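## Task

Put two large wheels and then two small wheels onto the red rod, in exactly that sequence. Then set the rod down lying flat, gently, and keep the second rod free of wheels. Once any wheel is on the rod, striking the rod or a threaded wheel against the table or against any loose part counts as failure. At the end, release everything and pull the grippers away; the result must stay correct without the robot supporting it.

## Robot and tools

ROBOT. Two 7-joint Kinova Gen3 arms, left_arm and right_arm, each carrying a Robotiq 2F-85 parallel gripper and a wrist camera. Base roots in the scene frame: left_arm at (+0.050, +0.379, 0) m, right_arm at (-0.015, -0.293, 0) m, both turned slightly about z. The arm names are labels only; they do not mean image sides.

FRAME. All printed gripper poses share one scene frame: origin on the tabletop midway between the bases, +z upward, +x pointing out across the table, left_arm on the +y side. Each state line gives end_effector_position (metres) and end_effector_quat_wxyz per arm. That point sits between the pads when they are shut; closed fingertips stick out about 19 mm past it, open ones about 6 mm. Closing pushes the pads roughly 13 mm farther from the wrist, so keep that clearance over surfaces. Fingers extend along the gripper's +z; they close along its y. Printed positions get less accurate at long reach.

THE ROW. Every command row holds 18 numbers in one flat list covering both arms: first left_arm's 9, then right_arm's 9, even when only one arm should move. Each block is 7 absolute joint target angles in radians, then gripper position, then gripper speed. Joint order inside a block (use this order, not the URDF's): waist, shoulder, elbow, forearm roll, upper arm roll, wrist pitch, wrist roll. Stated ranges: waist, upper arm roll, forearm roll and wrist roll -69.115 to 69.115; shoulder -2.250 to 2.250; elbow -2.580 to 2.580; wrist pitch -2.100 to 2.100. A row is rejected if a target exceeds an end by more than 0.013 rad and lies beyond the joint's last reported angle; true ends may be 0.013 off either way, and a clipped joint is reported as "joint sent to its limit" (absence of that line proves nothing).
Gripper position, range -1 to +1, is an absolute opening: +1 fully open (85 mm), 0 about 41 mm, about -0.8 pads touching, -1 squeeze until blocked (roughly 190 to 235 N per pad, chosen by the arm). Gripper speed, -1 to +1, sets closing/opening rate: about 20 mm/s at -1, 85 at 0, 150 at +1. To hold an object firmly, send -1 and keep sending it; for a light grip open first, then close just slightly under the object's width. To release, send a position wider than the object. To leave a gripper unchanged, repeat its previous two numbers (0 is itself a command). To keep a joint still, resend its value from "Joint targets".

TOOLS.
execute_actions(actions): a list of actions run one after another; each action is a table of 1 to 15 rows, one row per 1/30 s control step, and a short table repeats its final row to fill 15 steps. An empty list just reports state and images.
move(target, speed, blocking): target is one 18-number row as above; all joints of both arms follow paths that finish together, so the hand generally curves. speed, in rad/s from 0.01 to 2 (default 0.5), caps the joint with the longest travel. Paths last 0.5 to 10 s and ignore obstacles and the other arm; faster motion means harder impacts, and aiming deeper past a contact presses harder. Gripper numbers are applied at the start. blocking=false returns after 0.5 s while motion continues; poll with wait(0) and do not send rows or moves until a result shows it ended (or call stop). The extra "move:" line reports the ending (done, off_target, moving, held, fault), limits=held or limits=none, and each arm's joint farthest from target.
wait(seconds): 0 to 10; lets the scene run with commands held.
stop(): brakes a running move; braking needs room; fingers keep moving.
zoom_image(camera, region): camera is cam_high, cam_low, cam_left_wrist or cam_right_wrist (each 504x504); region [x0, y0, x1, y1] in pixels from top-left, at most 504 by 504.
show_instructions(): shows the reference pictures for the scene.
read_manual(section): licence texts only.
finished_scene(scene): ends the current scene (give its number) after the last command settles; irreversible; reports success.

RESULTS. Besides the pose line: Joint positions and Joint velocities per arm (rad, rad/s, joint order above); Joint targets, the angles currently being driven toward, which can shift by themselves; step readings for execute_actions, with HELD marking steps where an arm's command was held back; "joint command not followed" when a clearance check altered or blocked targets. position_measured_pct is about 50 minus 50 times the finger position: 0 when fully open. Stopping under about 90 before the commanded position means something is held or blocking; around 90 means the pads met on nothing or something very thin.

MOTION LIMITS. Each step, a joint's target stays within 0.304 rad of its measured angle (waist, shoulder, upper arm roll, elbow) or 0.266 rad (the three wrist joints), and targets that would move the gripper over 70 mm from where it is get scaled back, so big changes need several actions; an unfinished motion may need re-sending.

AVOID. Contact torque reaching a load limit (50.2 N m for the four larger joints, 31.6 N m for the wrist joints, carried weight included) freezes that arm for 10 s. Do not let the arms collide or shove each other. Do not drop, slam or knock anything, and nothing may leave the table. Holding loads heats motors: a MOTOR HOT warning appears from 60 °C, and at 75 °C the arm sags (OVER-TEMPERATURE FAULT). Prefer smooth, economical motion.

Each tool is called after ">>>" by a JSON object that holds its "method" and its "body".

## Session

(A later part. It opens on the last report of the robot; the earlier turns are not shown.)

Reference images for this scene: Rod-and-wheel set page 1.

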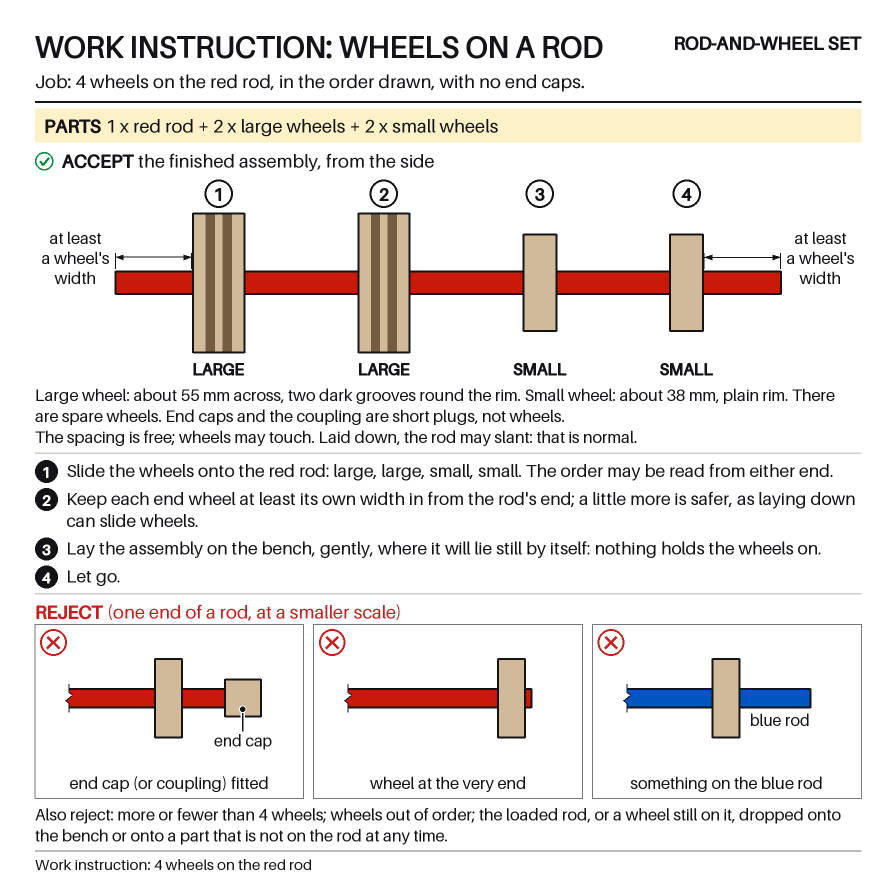

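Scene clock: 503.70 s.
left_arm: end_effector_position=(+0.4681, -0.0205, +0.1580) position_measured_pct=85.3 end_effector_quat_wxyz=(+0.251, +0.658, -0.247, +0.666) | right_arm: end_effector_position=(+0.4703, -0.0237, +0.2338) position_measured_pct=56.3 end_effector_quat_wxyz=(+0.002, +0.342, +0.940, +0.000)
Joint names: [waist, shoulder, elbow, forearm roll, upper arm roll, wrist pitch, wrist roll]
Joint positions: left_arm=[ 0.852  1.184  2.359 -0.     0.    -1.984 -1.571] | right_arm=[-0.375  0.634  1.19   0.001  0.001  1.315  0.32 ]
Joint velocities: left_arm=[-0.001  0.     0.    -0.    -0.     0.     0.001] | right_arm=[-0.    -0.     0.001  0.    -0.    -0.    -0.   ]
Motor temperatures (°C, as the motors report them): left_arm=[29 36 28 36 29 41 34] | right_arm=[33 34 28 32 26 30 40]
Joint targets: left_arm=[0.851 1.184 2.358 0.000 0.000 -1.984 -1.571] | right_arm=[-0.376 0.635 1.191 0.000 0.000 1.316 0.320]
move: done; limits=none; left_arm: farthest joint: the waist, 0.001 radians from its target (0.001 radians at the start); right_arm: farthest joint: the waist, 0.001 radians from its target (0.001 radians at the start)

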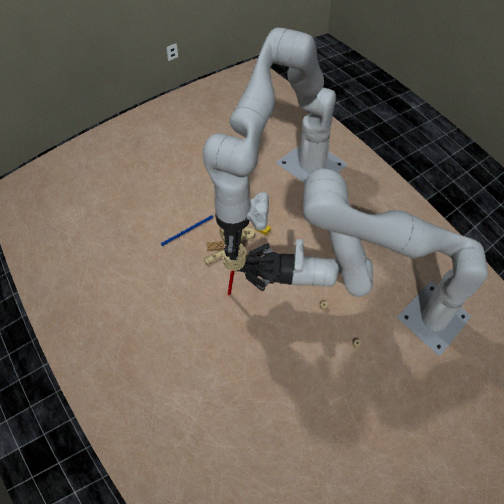

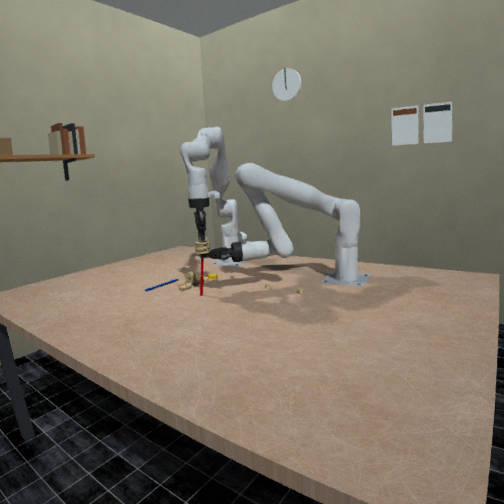

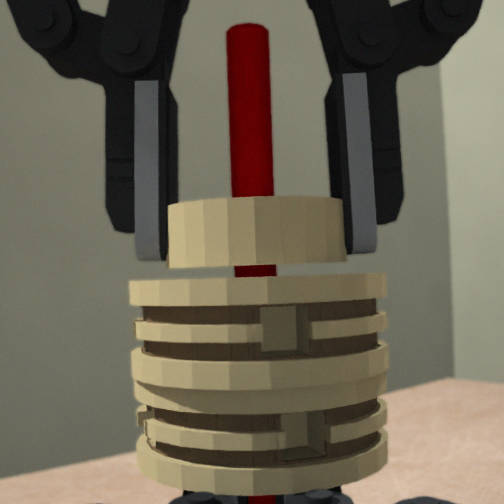

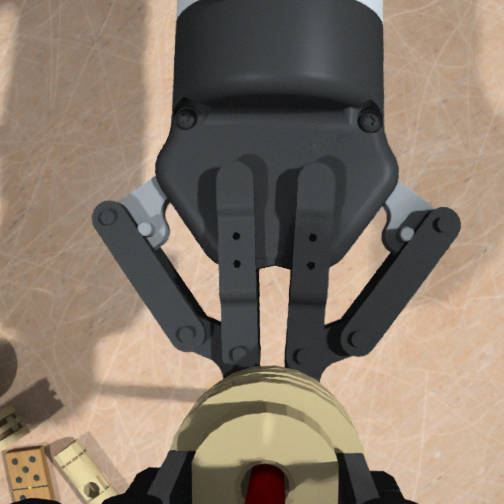

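>>> {"method": "move", "body": {"target": [0.851,1.1840,2.3580,0,0,-1.9840,-1.5708,-1,-0.5, -0.3762,0.6357,1.1932,0,0,1.3127,0.32,-1,-0.3], "speed": 0.01}}

>>> {"method": "move", "body": {"target": [0.851,1.1840,2.3580,0,0,-1.9840,-1.5708,-1,-0.5, -0.3762,0.6357,1.1932,0,0,1.3127,0.32,0.3,-0.8]}}

>>> {"method": "wait", "body": {"seconds": 0.5}}

Scene clock: 508.10 s.
left_arm: end_effector_position=(+0.4681, -0.0205, +0.1580) position_measured_pct=85.3 end_effector_quat_wxyz=(+0.251, +0.658, -0.247, +0.666) | right_arm: end_effector_position=(+0.4704, -0.0238, +0.2326) position_measured_pct=56.3 end_effector_quat_wxyz=(+0.002, +0.342, +0.940, +0.000)
Joint names: [waist, shoulder, elbow, forearm roll, upper arm roll, wrist pitch, wrist roll]
Joint positions: left_arm=[ 0.852  1.184  2.359 -0.     0.    -1.985 -1.571] | right_arm=[-0.375  0.635  1.192  0.001  0.001  1.312  0.32 ]
Joint velocities: left_arm=[ 0.001 -0.001  0.    -0.     0.001 -0.001 -0.   ] | right_arm=[ 0.     0.     0.001  0.    -0.    -0.    -0.   ]
Motor temperatures (°C, as the motors report them): left_arm=[29 36 28 36 29 41 34] | right_arm=[33 34 28 32 26 30 40]
Joint targets: left_arm=[0.851 1.184 2.358 0.000 0.000 -1.984 -1.571] | right_arm=[-0.376 0.636 1.193 0.000 0.000 1.313 0.320]
move: done; limits=none; left_arm: farthest joint: the waist, 0.001 radians from its target (0.001 radians at the start); right_arm: farthest joint: the waist, 0.001 radians from its target (0.001 radians at the start)

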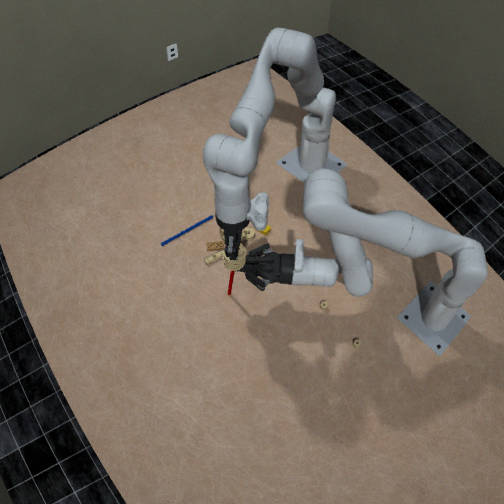

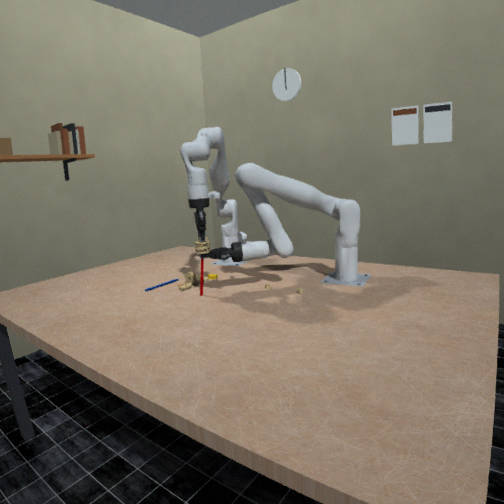

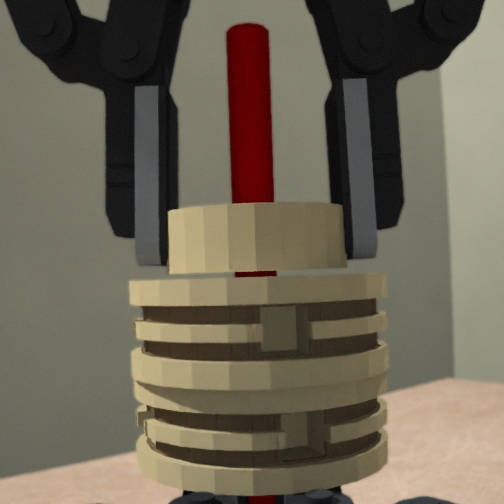

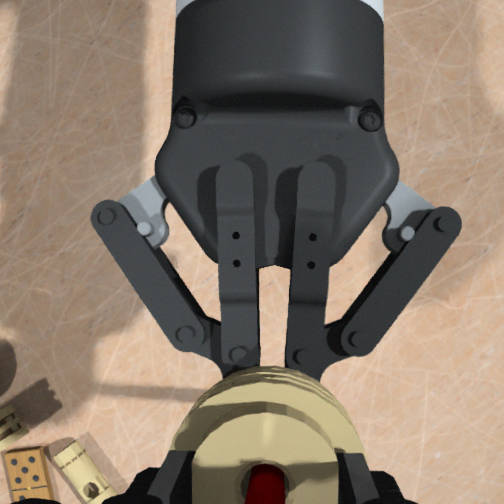

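Scene clock: 509.03 s.
left_arm: end_effector_position=(+0.4687, -0.0203, +0.1581) position_measured_pct=85.3 end_effector_quat_wxyz=(+0.250, +0.658, -0.247, +0.666) | right_arm: end_effector_position=(+0.4688, -0.0225, +0.2318) position_measured_pct=34.9 end_effector_quat_wxyz=(-0.000, +0.341, +0.940, -0.000)
Joint names: [waist, shoulder, elbow, forearm roll, upper arm roll, wrist pitch, wrist roll]
Joint positions: left_arm=[ 0.851  1.184  2.358 -0.     0.    -1.984 -1.571] | right_arm=[-0.376  0.636  1.193  0.    -0.     1.313  0.32 ]
Joint velocities: left_arm=[-0.001  0.    -0.    -0.001 -0.     0.    -0.   ] | right_arm=[-0.    -0.     0.002 -0.     0.    -0.     0.   ]
Motor temperatures (°C, as the motors report them): left_arm=[29 36 28 36 29 41 34] | right_arm=[33 34 28 32 26 30 40]
Joint targets: left_arm=[0.851 1.184 2.358 0.000 0.000 -1.984 -1.571] | right_arm=[-0.376 0.636 1.193 0.000 0.000 1.313 0.320]
move: done; limits=none; left_arm: farthest joint: the waist, 0.000 radians from its target (0.001 radians at the start); right_arm: farthest joint: the waist, 0.000 radians from its target (0.001 radians at the start)

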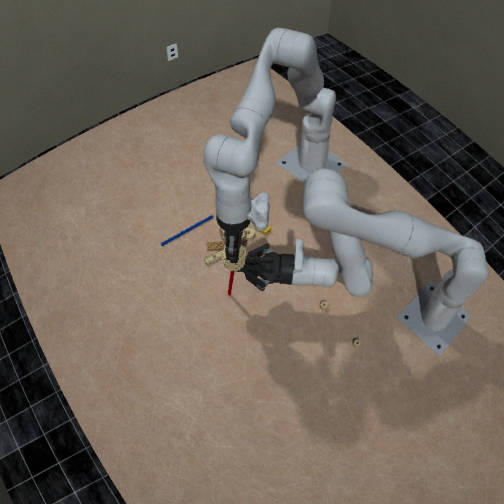

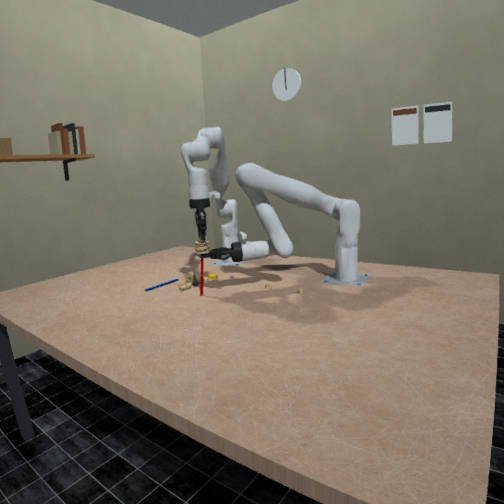

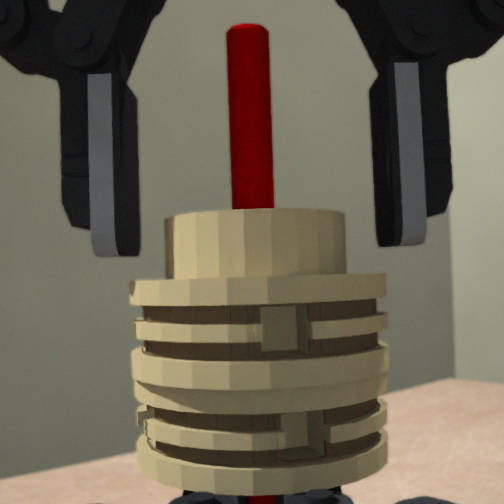

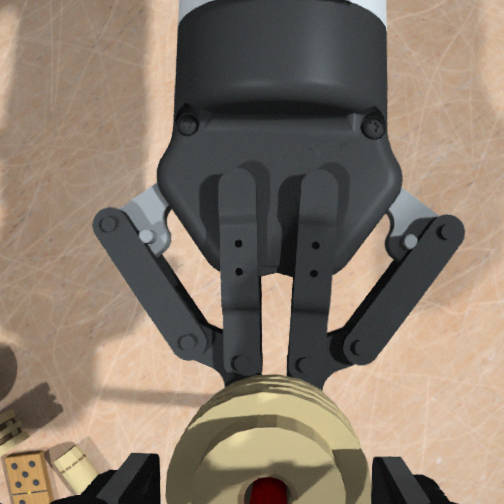

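Scene clock: 509.53 s.
left_arm: end_effector_position=(+0.4687, -0.0203, +0.1581) position_measured_pct=85.3 end_effector_quat_wxyz=(+0.250, +0.658, -0.247, +0.666) | right_arm: end_effector_position=(+0.4688, -0.0225, +0.2318) position_measured_pct=34.9 end_effector_quat_wxyz=(-0.000, +0.341, +0.940, -0.000)
Joint names: [waist, shoulder, elbow, forearm roll, upper arm roll, wrist pitch, wrist roll]
Joint positions: left_arm=[ 0.851  1.184  2.358 -0.     0.    -1.984 -1.571] | right_arm=[-0.376  0.636  1.193  0.     0.     1.313  0.32 ]
Joint velocities: left_arm=[ 0.    -0.     0.     0.001  0.    -0.001 -0.   ] | right_arm=[-0.    -0.    -0.    -0.001 -0.     0.     0.   ]
Motor temperatures (°C, as the motors report them): left_arm=[29 36 28 36 29 41 34] | right_arm=[33 34 28 32 26 30 40]
Joint targets: left_arm=[0.851 1.184 2.358 0.000 0.000 -1.984 -1.571] | right_arm=[-0.376 0.636 1.193 0.000 0.000 1.313 0.320]
wait: 0.50 s; at rest by 0.17 s

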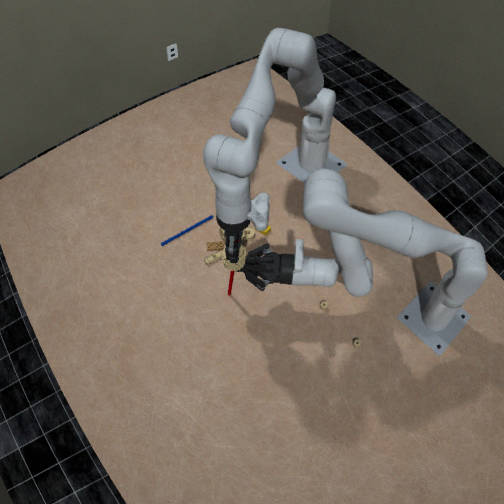

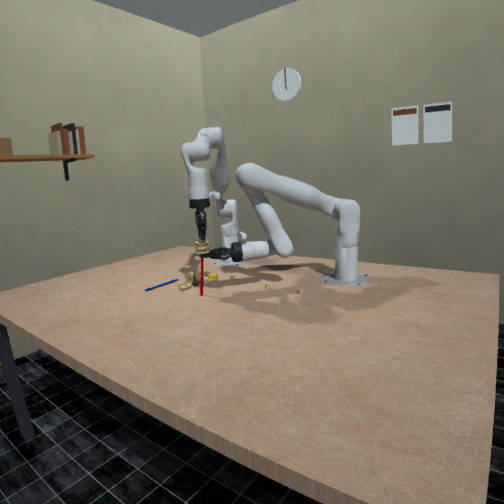

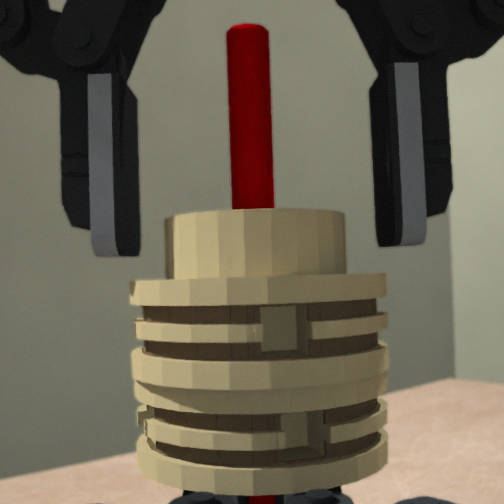

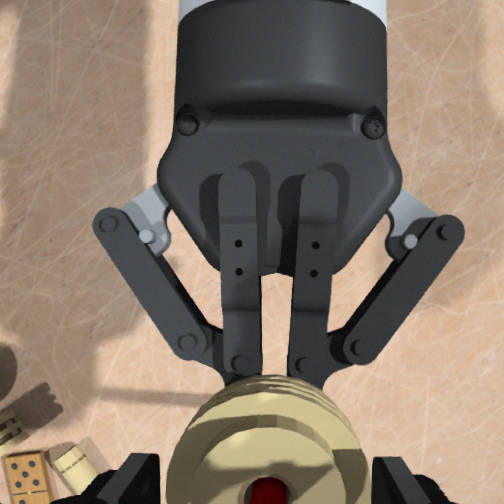

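>>> {"method": "move", "body": {"target": [0.851,1.1840,2.3580,0,0,-1.9840,-1.5708,-1,-0.5, -0.3762,0.6100,0.9750,0,0,1.5566,0.32,0.3,-0.8], "speed": 0.4}}

>>> {"method": "move", "body": {"target": [0.851,1.1840,2.3580,0,0,-1.9840,-1.5708,-1,-0.5, -0.30,0.3349,1.3663,0,0,1.4404,0.8,0.3,-0.8], "speed": 0.8}}

>>> {"method": "move", "body": {"target": [0.851,1.1840,2.3580,0,0,-1.9840,-1.5708,-1,-0.5, -0.2037,0.5058,2.1080,0,0,0.5278,1.189,0.3,-0.8], "speed": 0.8}}

Scene clock: 554.00 s.
left_arm: end_effector_position=(+0.4687, -0.0203, +0.1581) position_measured_pct=85.3 end_effector_quat_wxyz=(+0.250, +0.658, -0.247, +0.666) | right_arm: end_effector_position=(+0.4701, -0.0217, +0.3140) position_measured_pct=34.9 end_effector_quat_wxyz=(+0.000, +0.341, +0.940, +0.000)
Joint names: [waist, shoulder, elbow, forearm roll, upper arm roll, wrist pitch, wrist roll]
Joint positions: left_arm=[ 0.851  1.184  2.358 -0.     0.    -1.984 -1.571] | right_arm=[-0.376  0.61   0.975 -0.    -0.     1.557  0.32 ]
Joint velocities: left_arm=[ 0.001  0.    -0.    -0.    -0.     0.    -0.   ] | right_arm=[ 0.001  0.002  0.001 -0.     0.     0.     0.   ]
Motor temperatures (°C, as the motors report them): left_arm=[29 36 28 36 29 41 34] | right_arm=[33 34 28 32 26 30 40]
Joint targets: left_arm=[0.851 1.184 2.358 0.000 0.000 -1.984 -1.571] | right_arm=[-0.376 0.610 0.975 0.000 0.000 1.557 0.320]
move: done; limits=none; left_arm: farthest joint: the waist, 0.000 radians from its target (0.000 radians at the start); right_arm: farthest joint: the waist, 0.000 radians from its target (0.000 radians at the start)

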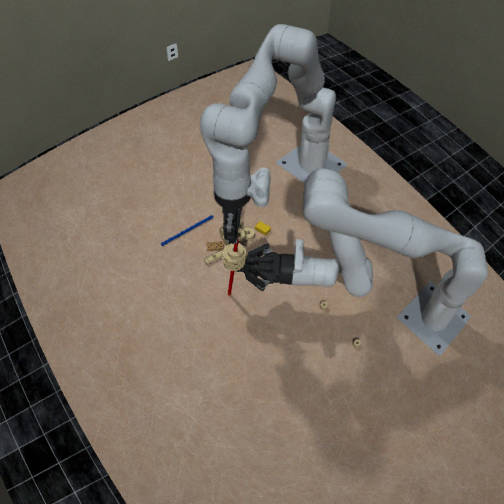

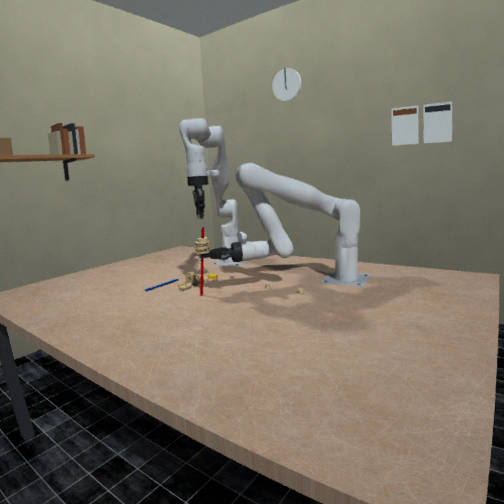

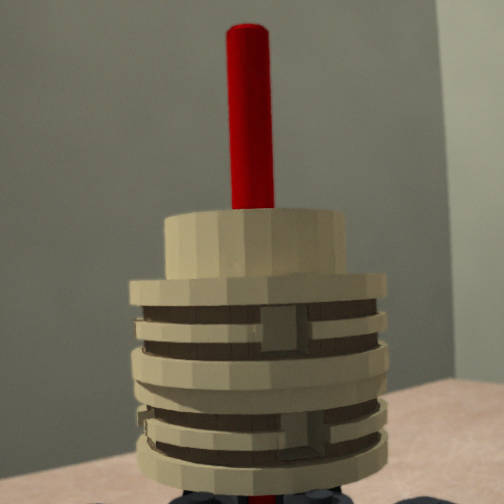

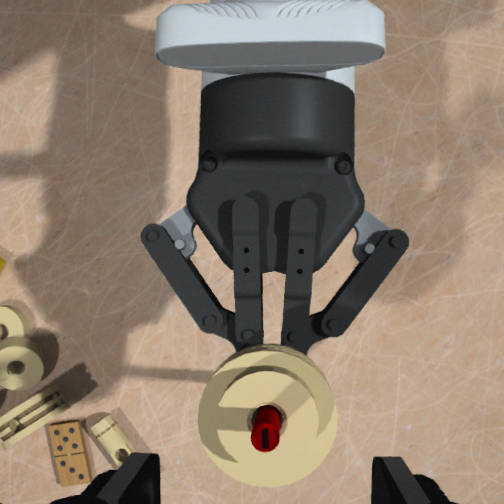

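Scene clock: 555.23 s.
left_arm: end_effector_position=(+0.4687, -0.0203, +0.1581) position_measured_pct=85.3 end_effector_quat_wxyz=(+0.250, +0.658, -0.247, +0.666) | right_arm: end_effector_position=(+0.3958, -0.1079, +0.3299) position_measured_pct=34.9 end_effector_quat_wxyz=(-0.000, +0.146, +0.989, -0.000)
Joint names: [waist, shoulder, elbow, forearm roll, upper arm roll, wrist pitch, wrist roll]
Joint positions: left_arm=[ 0.851  1.184  2.358 -0.     0.    -1.984 -1.571] | right_arm=[-0.3    0.335  1.366  0.     0.     1.44   0.8  ]
Joint velocities: left_arm=[ 0.    -0.001 -0.     0.001 -0.    -0.    -0.   ] | right_arm=[-0.    -0.003 -0.001 -0.    -0.    -0.     0.   ]
Motor temperatures (°C, as the motors report them): left_arm=[29 36 28 36 29 41 34] | right_arm=[33 34 28 32 26 30 40]
Joint targets: left_arm=[0.851 1.184 2.358 0.000 0.000 -1.984 -1.571] | right_arm=[-0.300 0.335 1.366 0.000 0.000 1.440 0.800]
move: done; limits=none; left_arm: farthest joint: the waist, 0.000 radians from its target (0.000 radians at the start); right_arm: farthest joint: the waist, 0.000 radians from its target (0.076 radians at the start)

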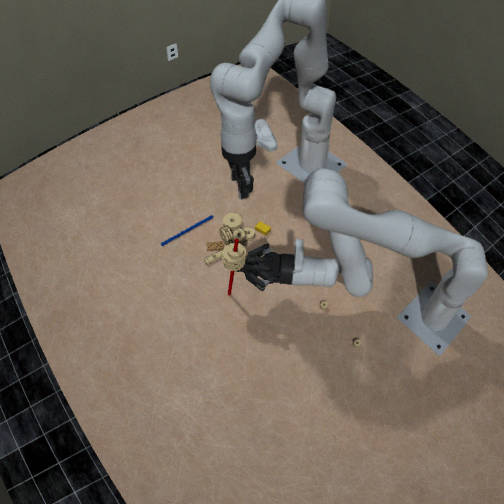

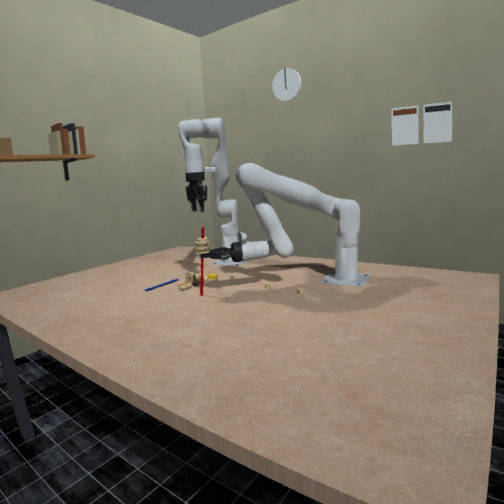

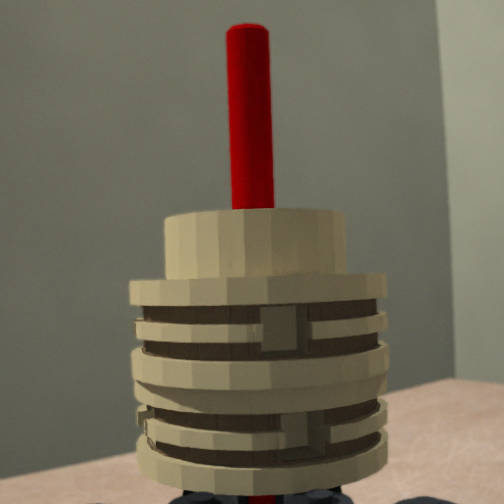

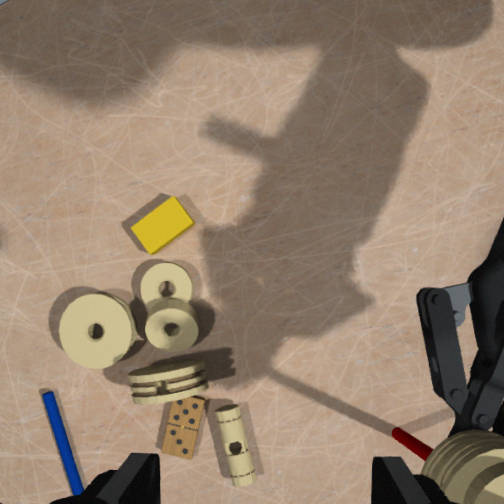

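Scene clock: 556.93 s.
left_arm: end_effector_position=(+0.4687, -0.0203, +0.1581) position_measured_pct=85.3 end_effector_quat_wxyz=(+0.250, +0.658, -0.247, +0.666) | right_arm: end_effector_position=(+0.3303, -0.1810, +0.0700) position_measured_pct=34.9 end_effector_quat_wxyz=(+0.000, -0.000, +1.000, +0.000)
Joint names: [waist, shoulder, elbow, forearm roll, upper arm roll, wrist pitch, wrist roll]
Joint positions: left_arm=[ 0.851  1.184  2.358 -0.     0.    -1.984 -1.571] | right_arm=[-0.204  0.506  2.108  0.     0.     0.528  1.189]
Joint velocities: left_arm=[ 0.001 -0.     0.    -0.    -0.001  0.    -0.   ] | right_arm=[ 0.001  0.001 -0.001  0.     0.    -0.     0.   ]
Motor temperatures (°C, as the motors report them): left_arm=[29 36 28 36 29 41 34] | right_arm=[33 34 28 32 26 30 40]
Joint targets: left_arm=[0.851 1.184 2.358 0.000 0.000 -1.984 -1.571] | right_arm=[-0.204 0.506 2.108 0.000 0.000 0.528 1.189]
move: done; limits=none; left_arm: farthest joint: the waist, 0.000 radians from its target (0.000 radians at the start); right_arm: farthest joint: the waist, 0.000 radians from its target (0.096 radians at the start)

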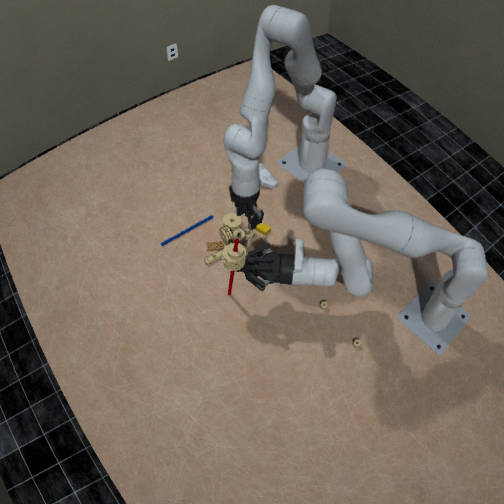

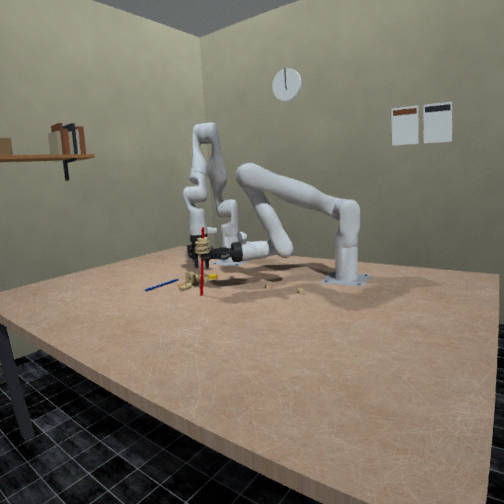

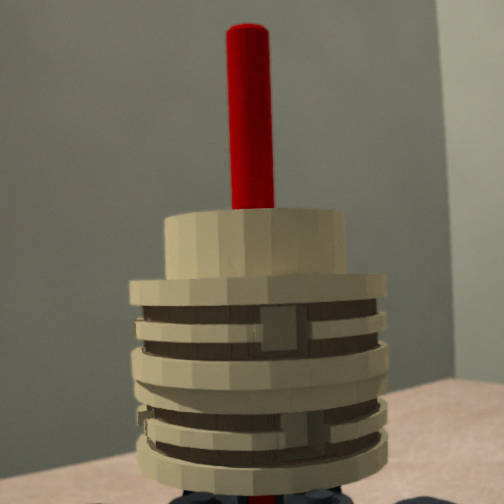

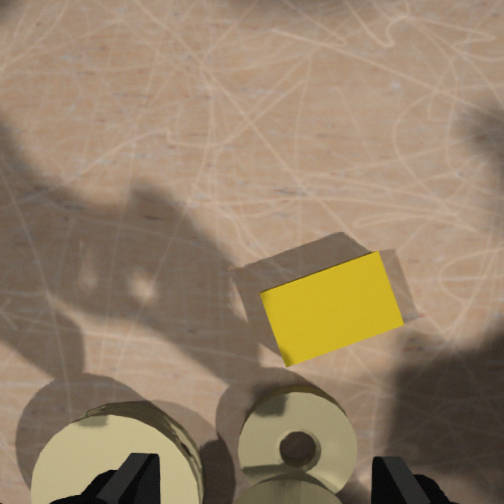

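>>> {"method": "move", "body": {"target": [0.851,1.1840,2.3580,0,0,-1.9840,-1.5708,-1,-0.5, -0.2323,0.5340,2.1064,0,0,0.5012,0.8117,0.1,-0.3], "speed": 0.4}}

Scene clock: 583.50 s.
left_arm: end_effector_position=(+0.4687, -0.0203, +0.1581) position_measured_pct=85.3 end_effector_quat_wxyz=(+0.250, +0.658, -0.247, +0.666) | right_arm: end_effector_position=(+0.3297, -0.1701, +0.0600) position_measured_pct=45.2 end_effector_quat_wxyz=(+0.000, +0.173, +0.985, +0.000)
Joint names: [waist, shoulder, elbow, forearm roll, upper arm roll, wrist pitch, wrist roll]
Joint positions: left_arm=[ 0.851  1.184  2.358 -0.     0.    -1.984 -1.571] | right_arm=[-0.232  0.534  2.106 -0.    -0.     0.501  0.812]
Joint velocities: left_arm=[ 0.001 -0.    -0.     0.001  0.     0.001 -0.   ] | right_arm=[-0.     0.001 -0.    -0.     0.    -0.    -0.   ]
Motor temperatures (°C, as the motors report them): left_arm=[29 36 28 36 29 41 34] | right_arm=[33 34 28 32 26 30 40]
Joint targets: left_arm=[0.851 1.184 2.358 0.000 0.000 -1.984 -1.571] | right_arm=[-0.232 0.534 2.106 0.000 0.000 0.501 0.812]
move: done; limits=none; left_arm: farthest joint: the waist, 0.000 radians from its target (0.000 radians at the start); right_arm: farthest joint: the waist, 0.000 radians from its target (0.029 radians at the start)

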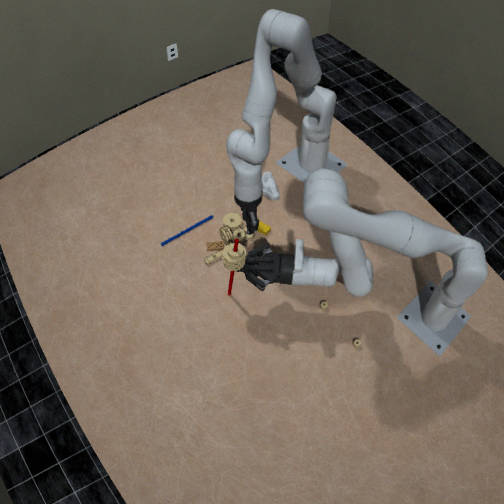

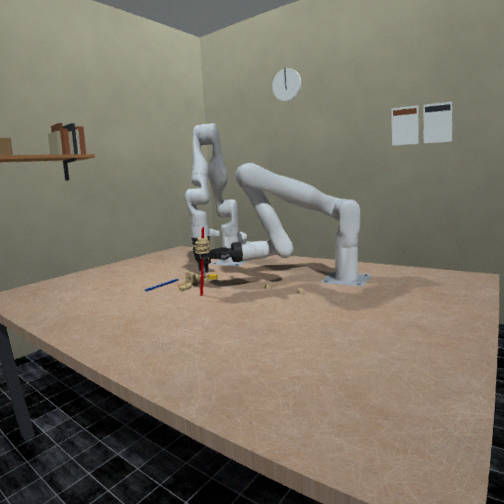

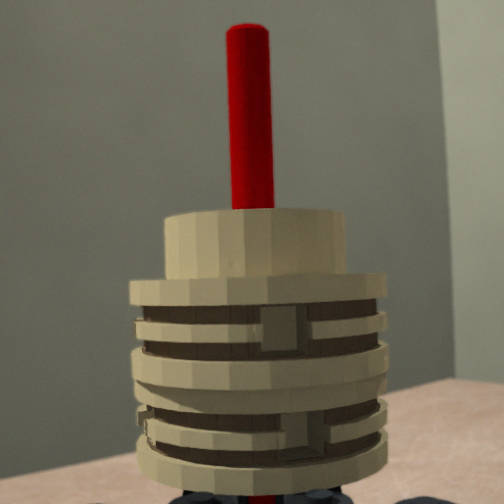

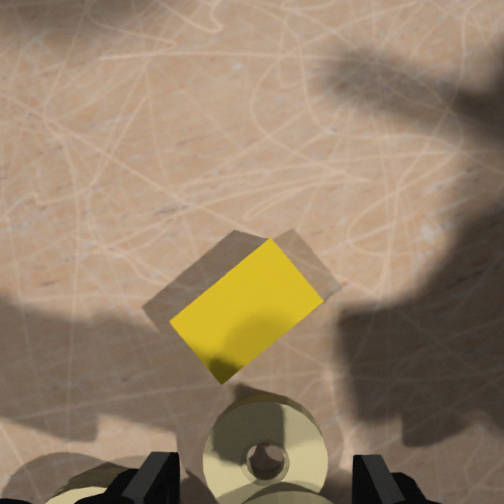

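>>> {"method": "move", "body": {"target": [0.851,1.1840,2.3580,0,0,-1.9840,-1.5708,-1,-0.5, -0.2323,0.6348,2.1299,0,0,0.3769,0.8117,0.1,-0.3], "speed": 0.06}}

Scene clock: 588.47 s.
left_arm: end_effector_position=(+0.4687, -0.0203, +0.1581) position_measured_pct=85.3 end_effector_quat_wxyz=(+0.250, +0.658, -0.247, +0.666) | right_arm: end_effector_position=(+0.3298, -0.1700, +0.0201) position_measured_pct=45.2 end_effector_quat_wxyz=(+0.000, +0.173, +0.985, +0.000)
Joint names: [waist, shoulder, elbow, forearm roll, upper arm roll, wrist pitch, wrist roll]
Joint positions: left_arm=[ 0.851  1.184  2.358 -0.     0.    -1.984 -1.571] | right_arm=[-0.232  0.635  2.13   0.    -0.     0.377  0.812]
Joint velocities: left_arm=[ 0.     0.    -0.    -0.001 -0.     0.001 -0.   ] | right_arm=[-0.001  0.001  0.001 -0.     0.    -0.     0.   ]
Motor temperatures (°C, as the motors report them): left_arm=[29 36 28 36 29 41 34] | right_arm=[33 34 28 32 26 30 40]
Joint targets: left_arm=[0.851 1.184 2.358 0.000 0.000 -1.984 -1.571] | right_arm=[-0.232 0.635 2.130 0.000 0.000 0.377 0.812]
move: done; limits=none; left_arm: farthest joint: the waist, 0.000 radians from its target (0.000 radians at the start); right_arm: farthest joint: the waist, 0.000 radians from its target (0.000 radians at the start)

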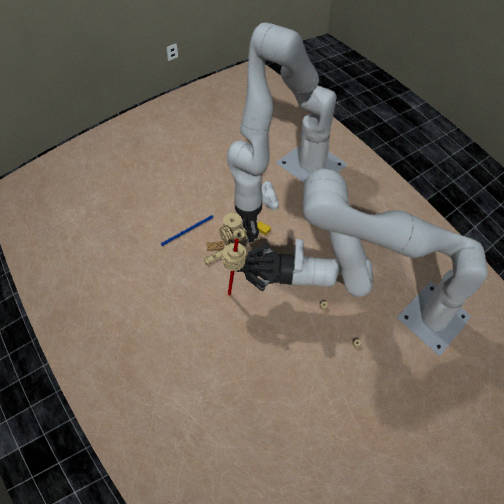

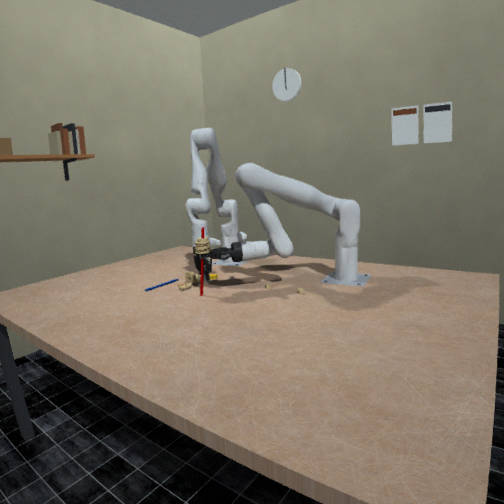

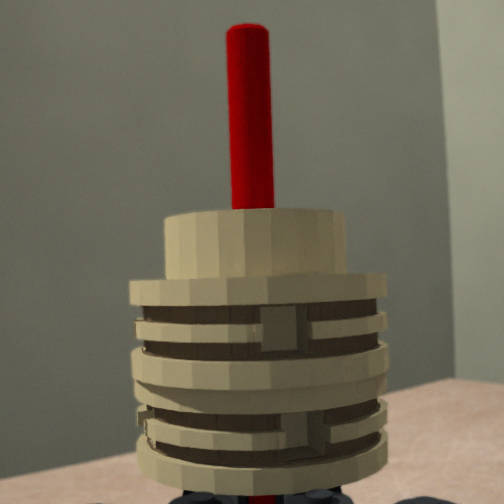

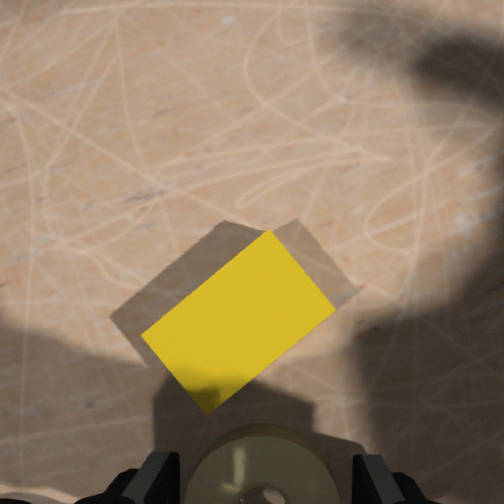

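No obstruction. Close, then lift slowly.

>>> {"method": "move", "body": {"target": [0.851,1.1840,2.3580,0,0,-1.9840,-1.5708,-1,-0.5, -0.2323,0.6348,2.1299,0,0,0.3769,0.8117,-1,-0.3]}}

>>> {"method": "move", "body": {"target": [0.851,1.1840,2.3580,0,0,-1.9840,-1.5708,-1,-0.5, -0.2323,0.5340,2.1064,0,0,0.5012,0.8117,-1,-0.3], "speed": 0.04}}

Scene clock: 590.77 s.
left_arm: end_effector_position=(+0.4687, -0.0203, +0.1581) position_measured_pct=85.3 end_effector_quat_wxyz=(+0.250, +0.658, -0.247, +0.666) | right_arm: end_effector_position=(+0.3297, -0.1700, +0.0207) position_measured_pct=56.3 end_effector_quat_wxyz=(+0.000, +0.173, +0.985, +0.000)
Joint names: [waist, shoulder, elbow, forearm roll, upper arm roll, wrist pitch, wrist roll]
Joint positions: left_arm=[ 0.851  1.184  2.358 -0.     0.    -1.984 -1.571] | right_arm=[-0.232  0.633  2.13  -0.     0.     0.378  0.812]
Joint velocities: left_arm=[-0.001  0.    -0.     0.     0.    -0.    -0.   ] | right_arm=[0.    0.    0.001 0.001 0.    0.    0.   ]
Motor temperatures (°C, as the motors report them): left_arm=[29 36 28 36 29 41 34] | right_arm=[33 34 28 32 26 30 40]
Joint targets: left_arm=[0.851 1.184 2.358 0.000 0.000 -1.984 -1.571] | right_arm=[-0.232 0.635 2.130 0.000 0.000 0.377 0.812]
move: done; limits=none; left_arm: farthest joint: the waist, 0.000 radians from its target (0.000 radians at the start); right_arm: farthest joint: the shoulder, 0.002 radians from its target (0.000 radians at the start)

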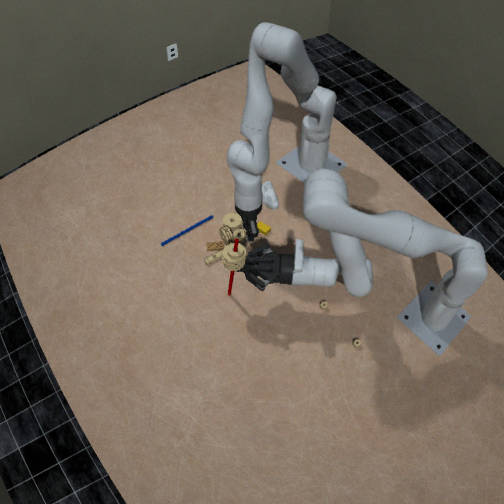

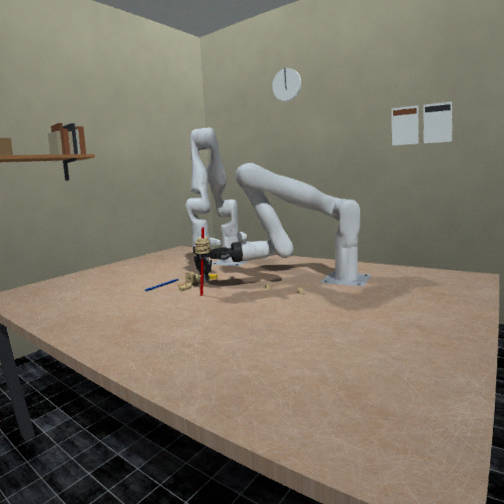

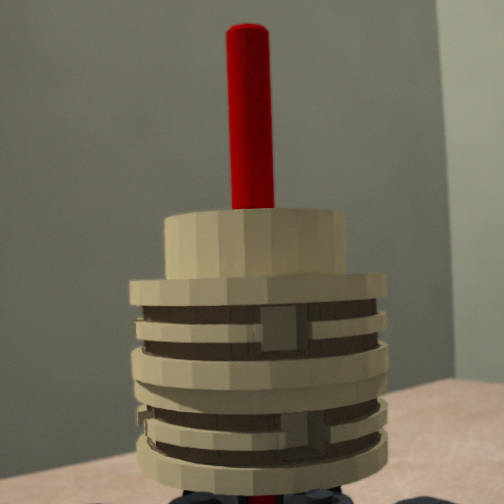

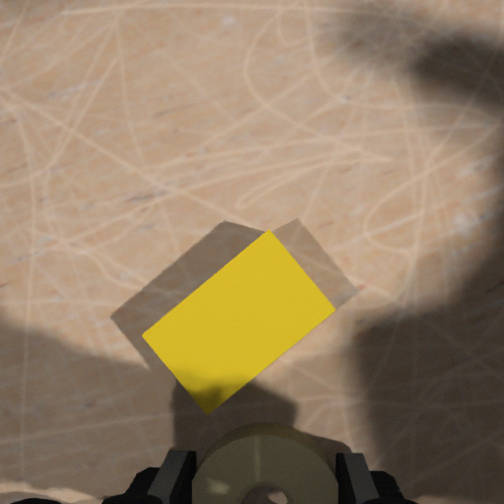

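Scene clock: 594.10 s.
left_arm: end_effector_position=(+0.4687, -0.0203, +0.1581) position_measured_pct=85.3 end_effector_quat_wxyz=(+0.250, +0.658, -0.247, +0.666) | right_arm: end_effector_position=(+0.3297, -0.1700, +0.0599) position_measured_pct=56.3 end_effector_quat_wxyz=(-0.000, +0.173, +0.985, -0.000)
Joint names: [waist, shoulder, elbow, forearm roll, upper arm roll, wrist pitch, wrist roll]
Joint positions: left_arm=[ 0.851  1.184  2.358 -0.     0.    -1.984 -1.571] | right_arm=[-0.232  0.534  2.106 -0.     0.     0.501  0.812]
Joint velocities: left_arm=[-0.    -0.     0.    -0.001  0.     0.001  0.   ] | right_arm=[ 0.    -0.002  0.001 -0.001  0.     0.    -0.   ]
Motor temperatures (°C, as the motors report them): left_arm=[29 36 28 36 29 41 34] | right_arm=[33 34 28 32 26 30 40]
Joint targets: left_arm=[0.851 1.184 2.358 0.000 0.000 -1.984 -1.571] | right_arm=[-0.232 0.534 2.106 0.000 0.000 0.501 0.812]
move: done; limits=none; left_arm: farthest joint: the waist, 0.000 radians from its target (0.000 radians at the start); right_arm: farthest joint: the waist, 0.000 radians from its target (0.000 radians at the start)

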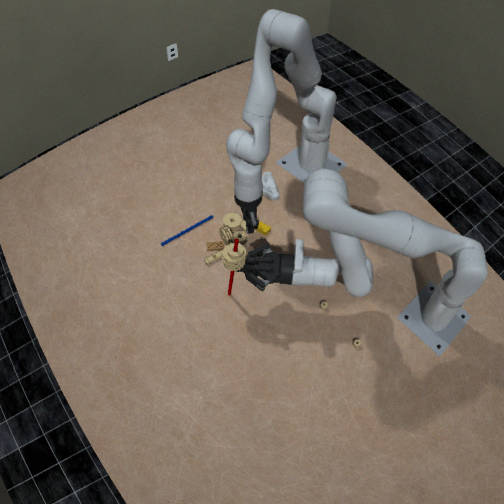

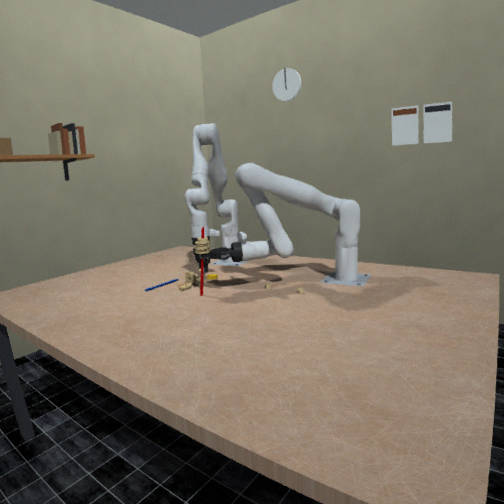

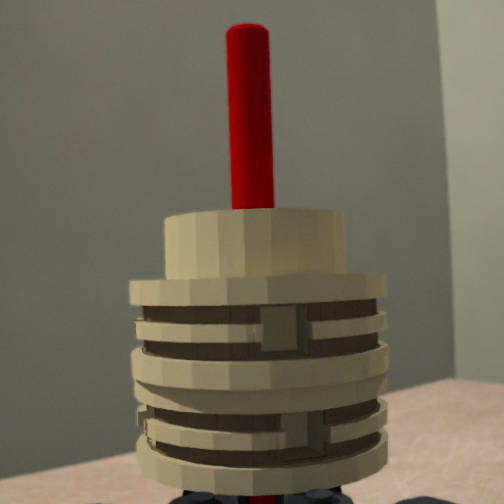

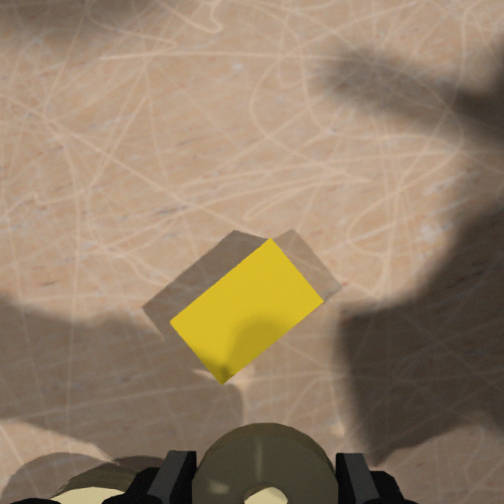

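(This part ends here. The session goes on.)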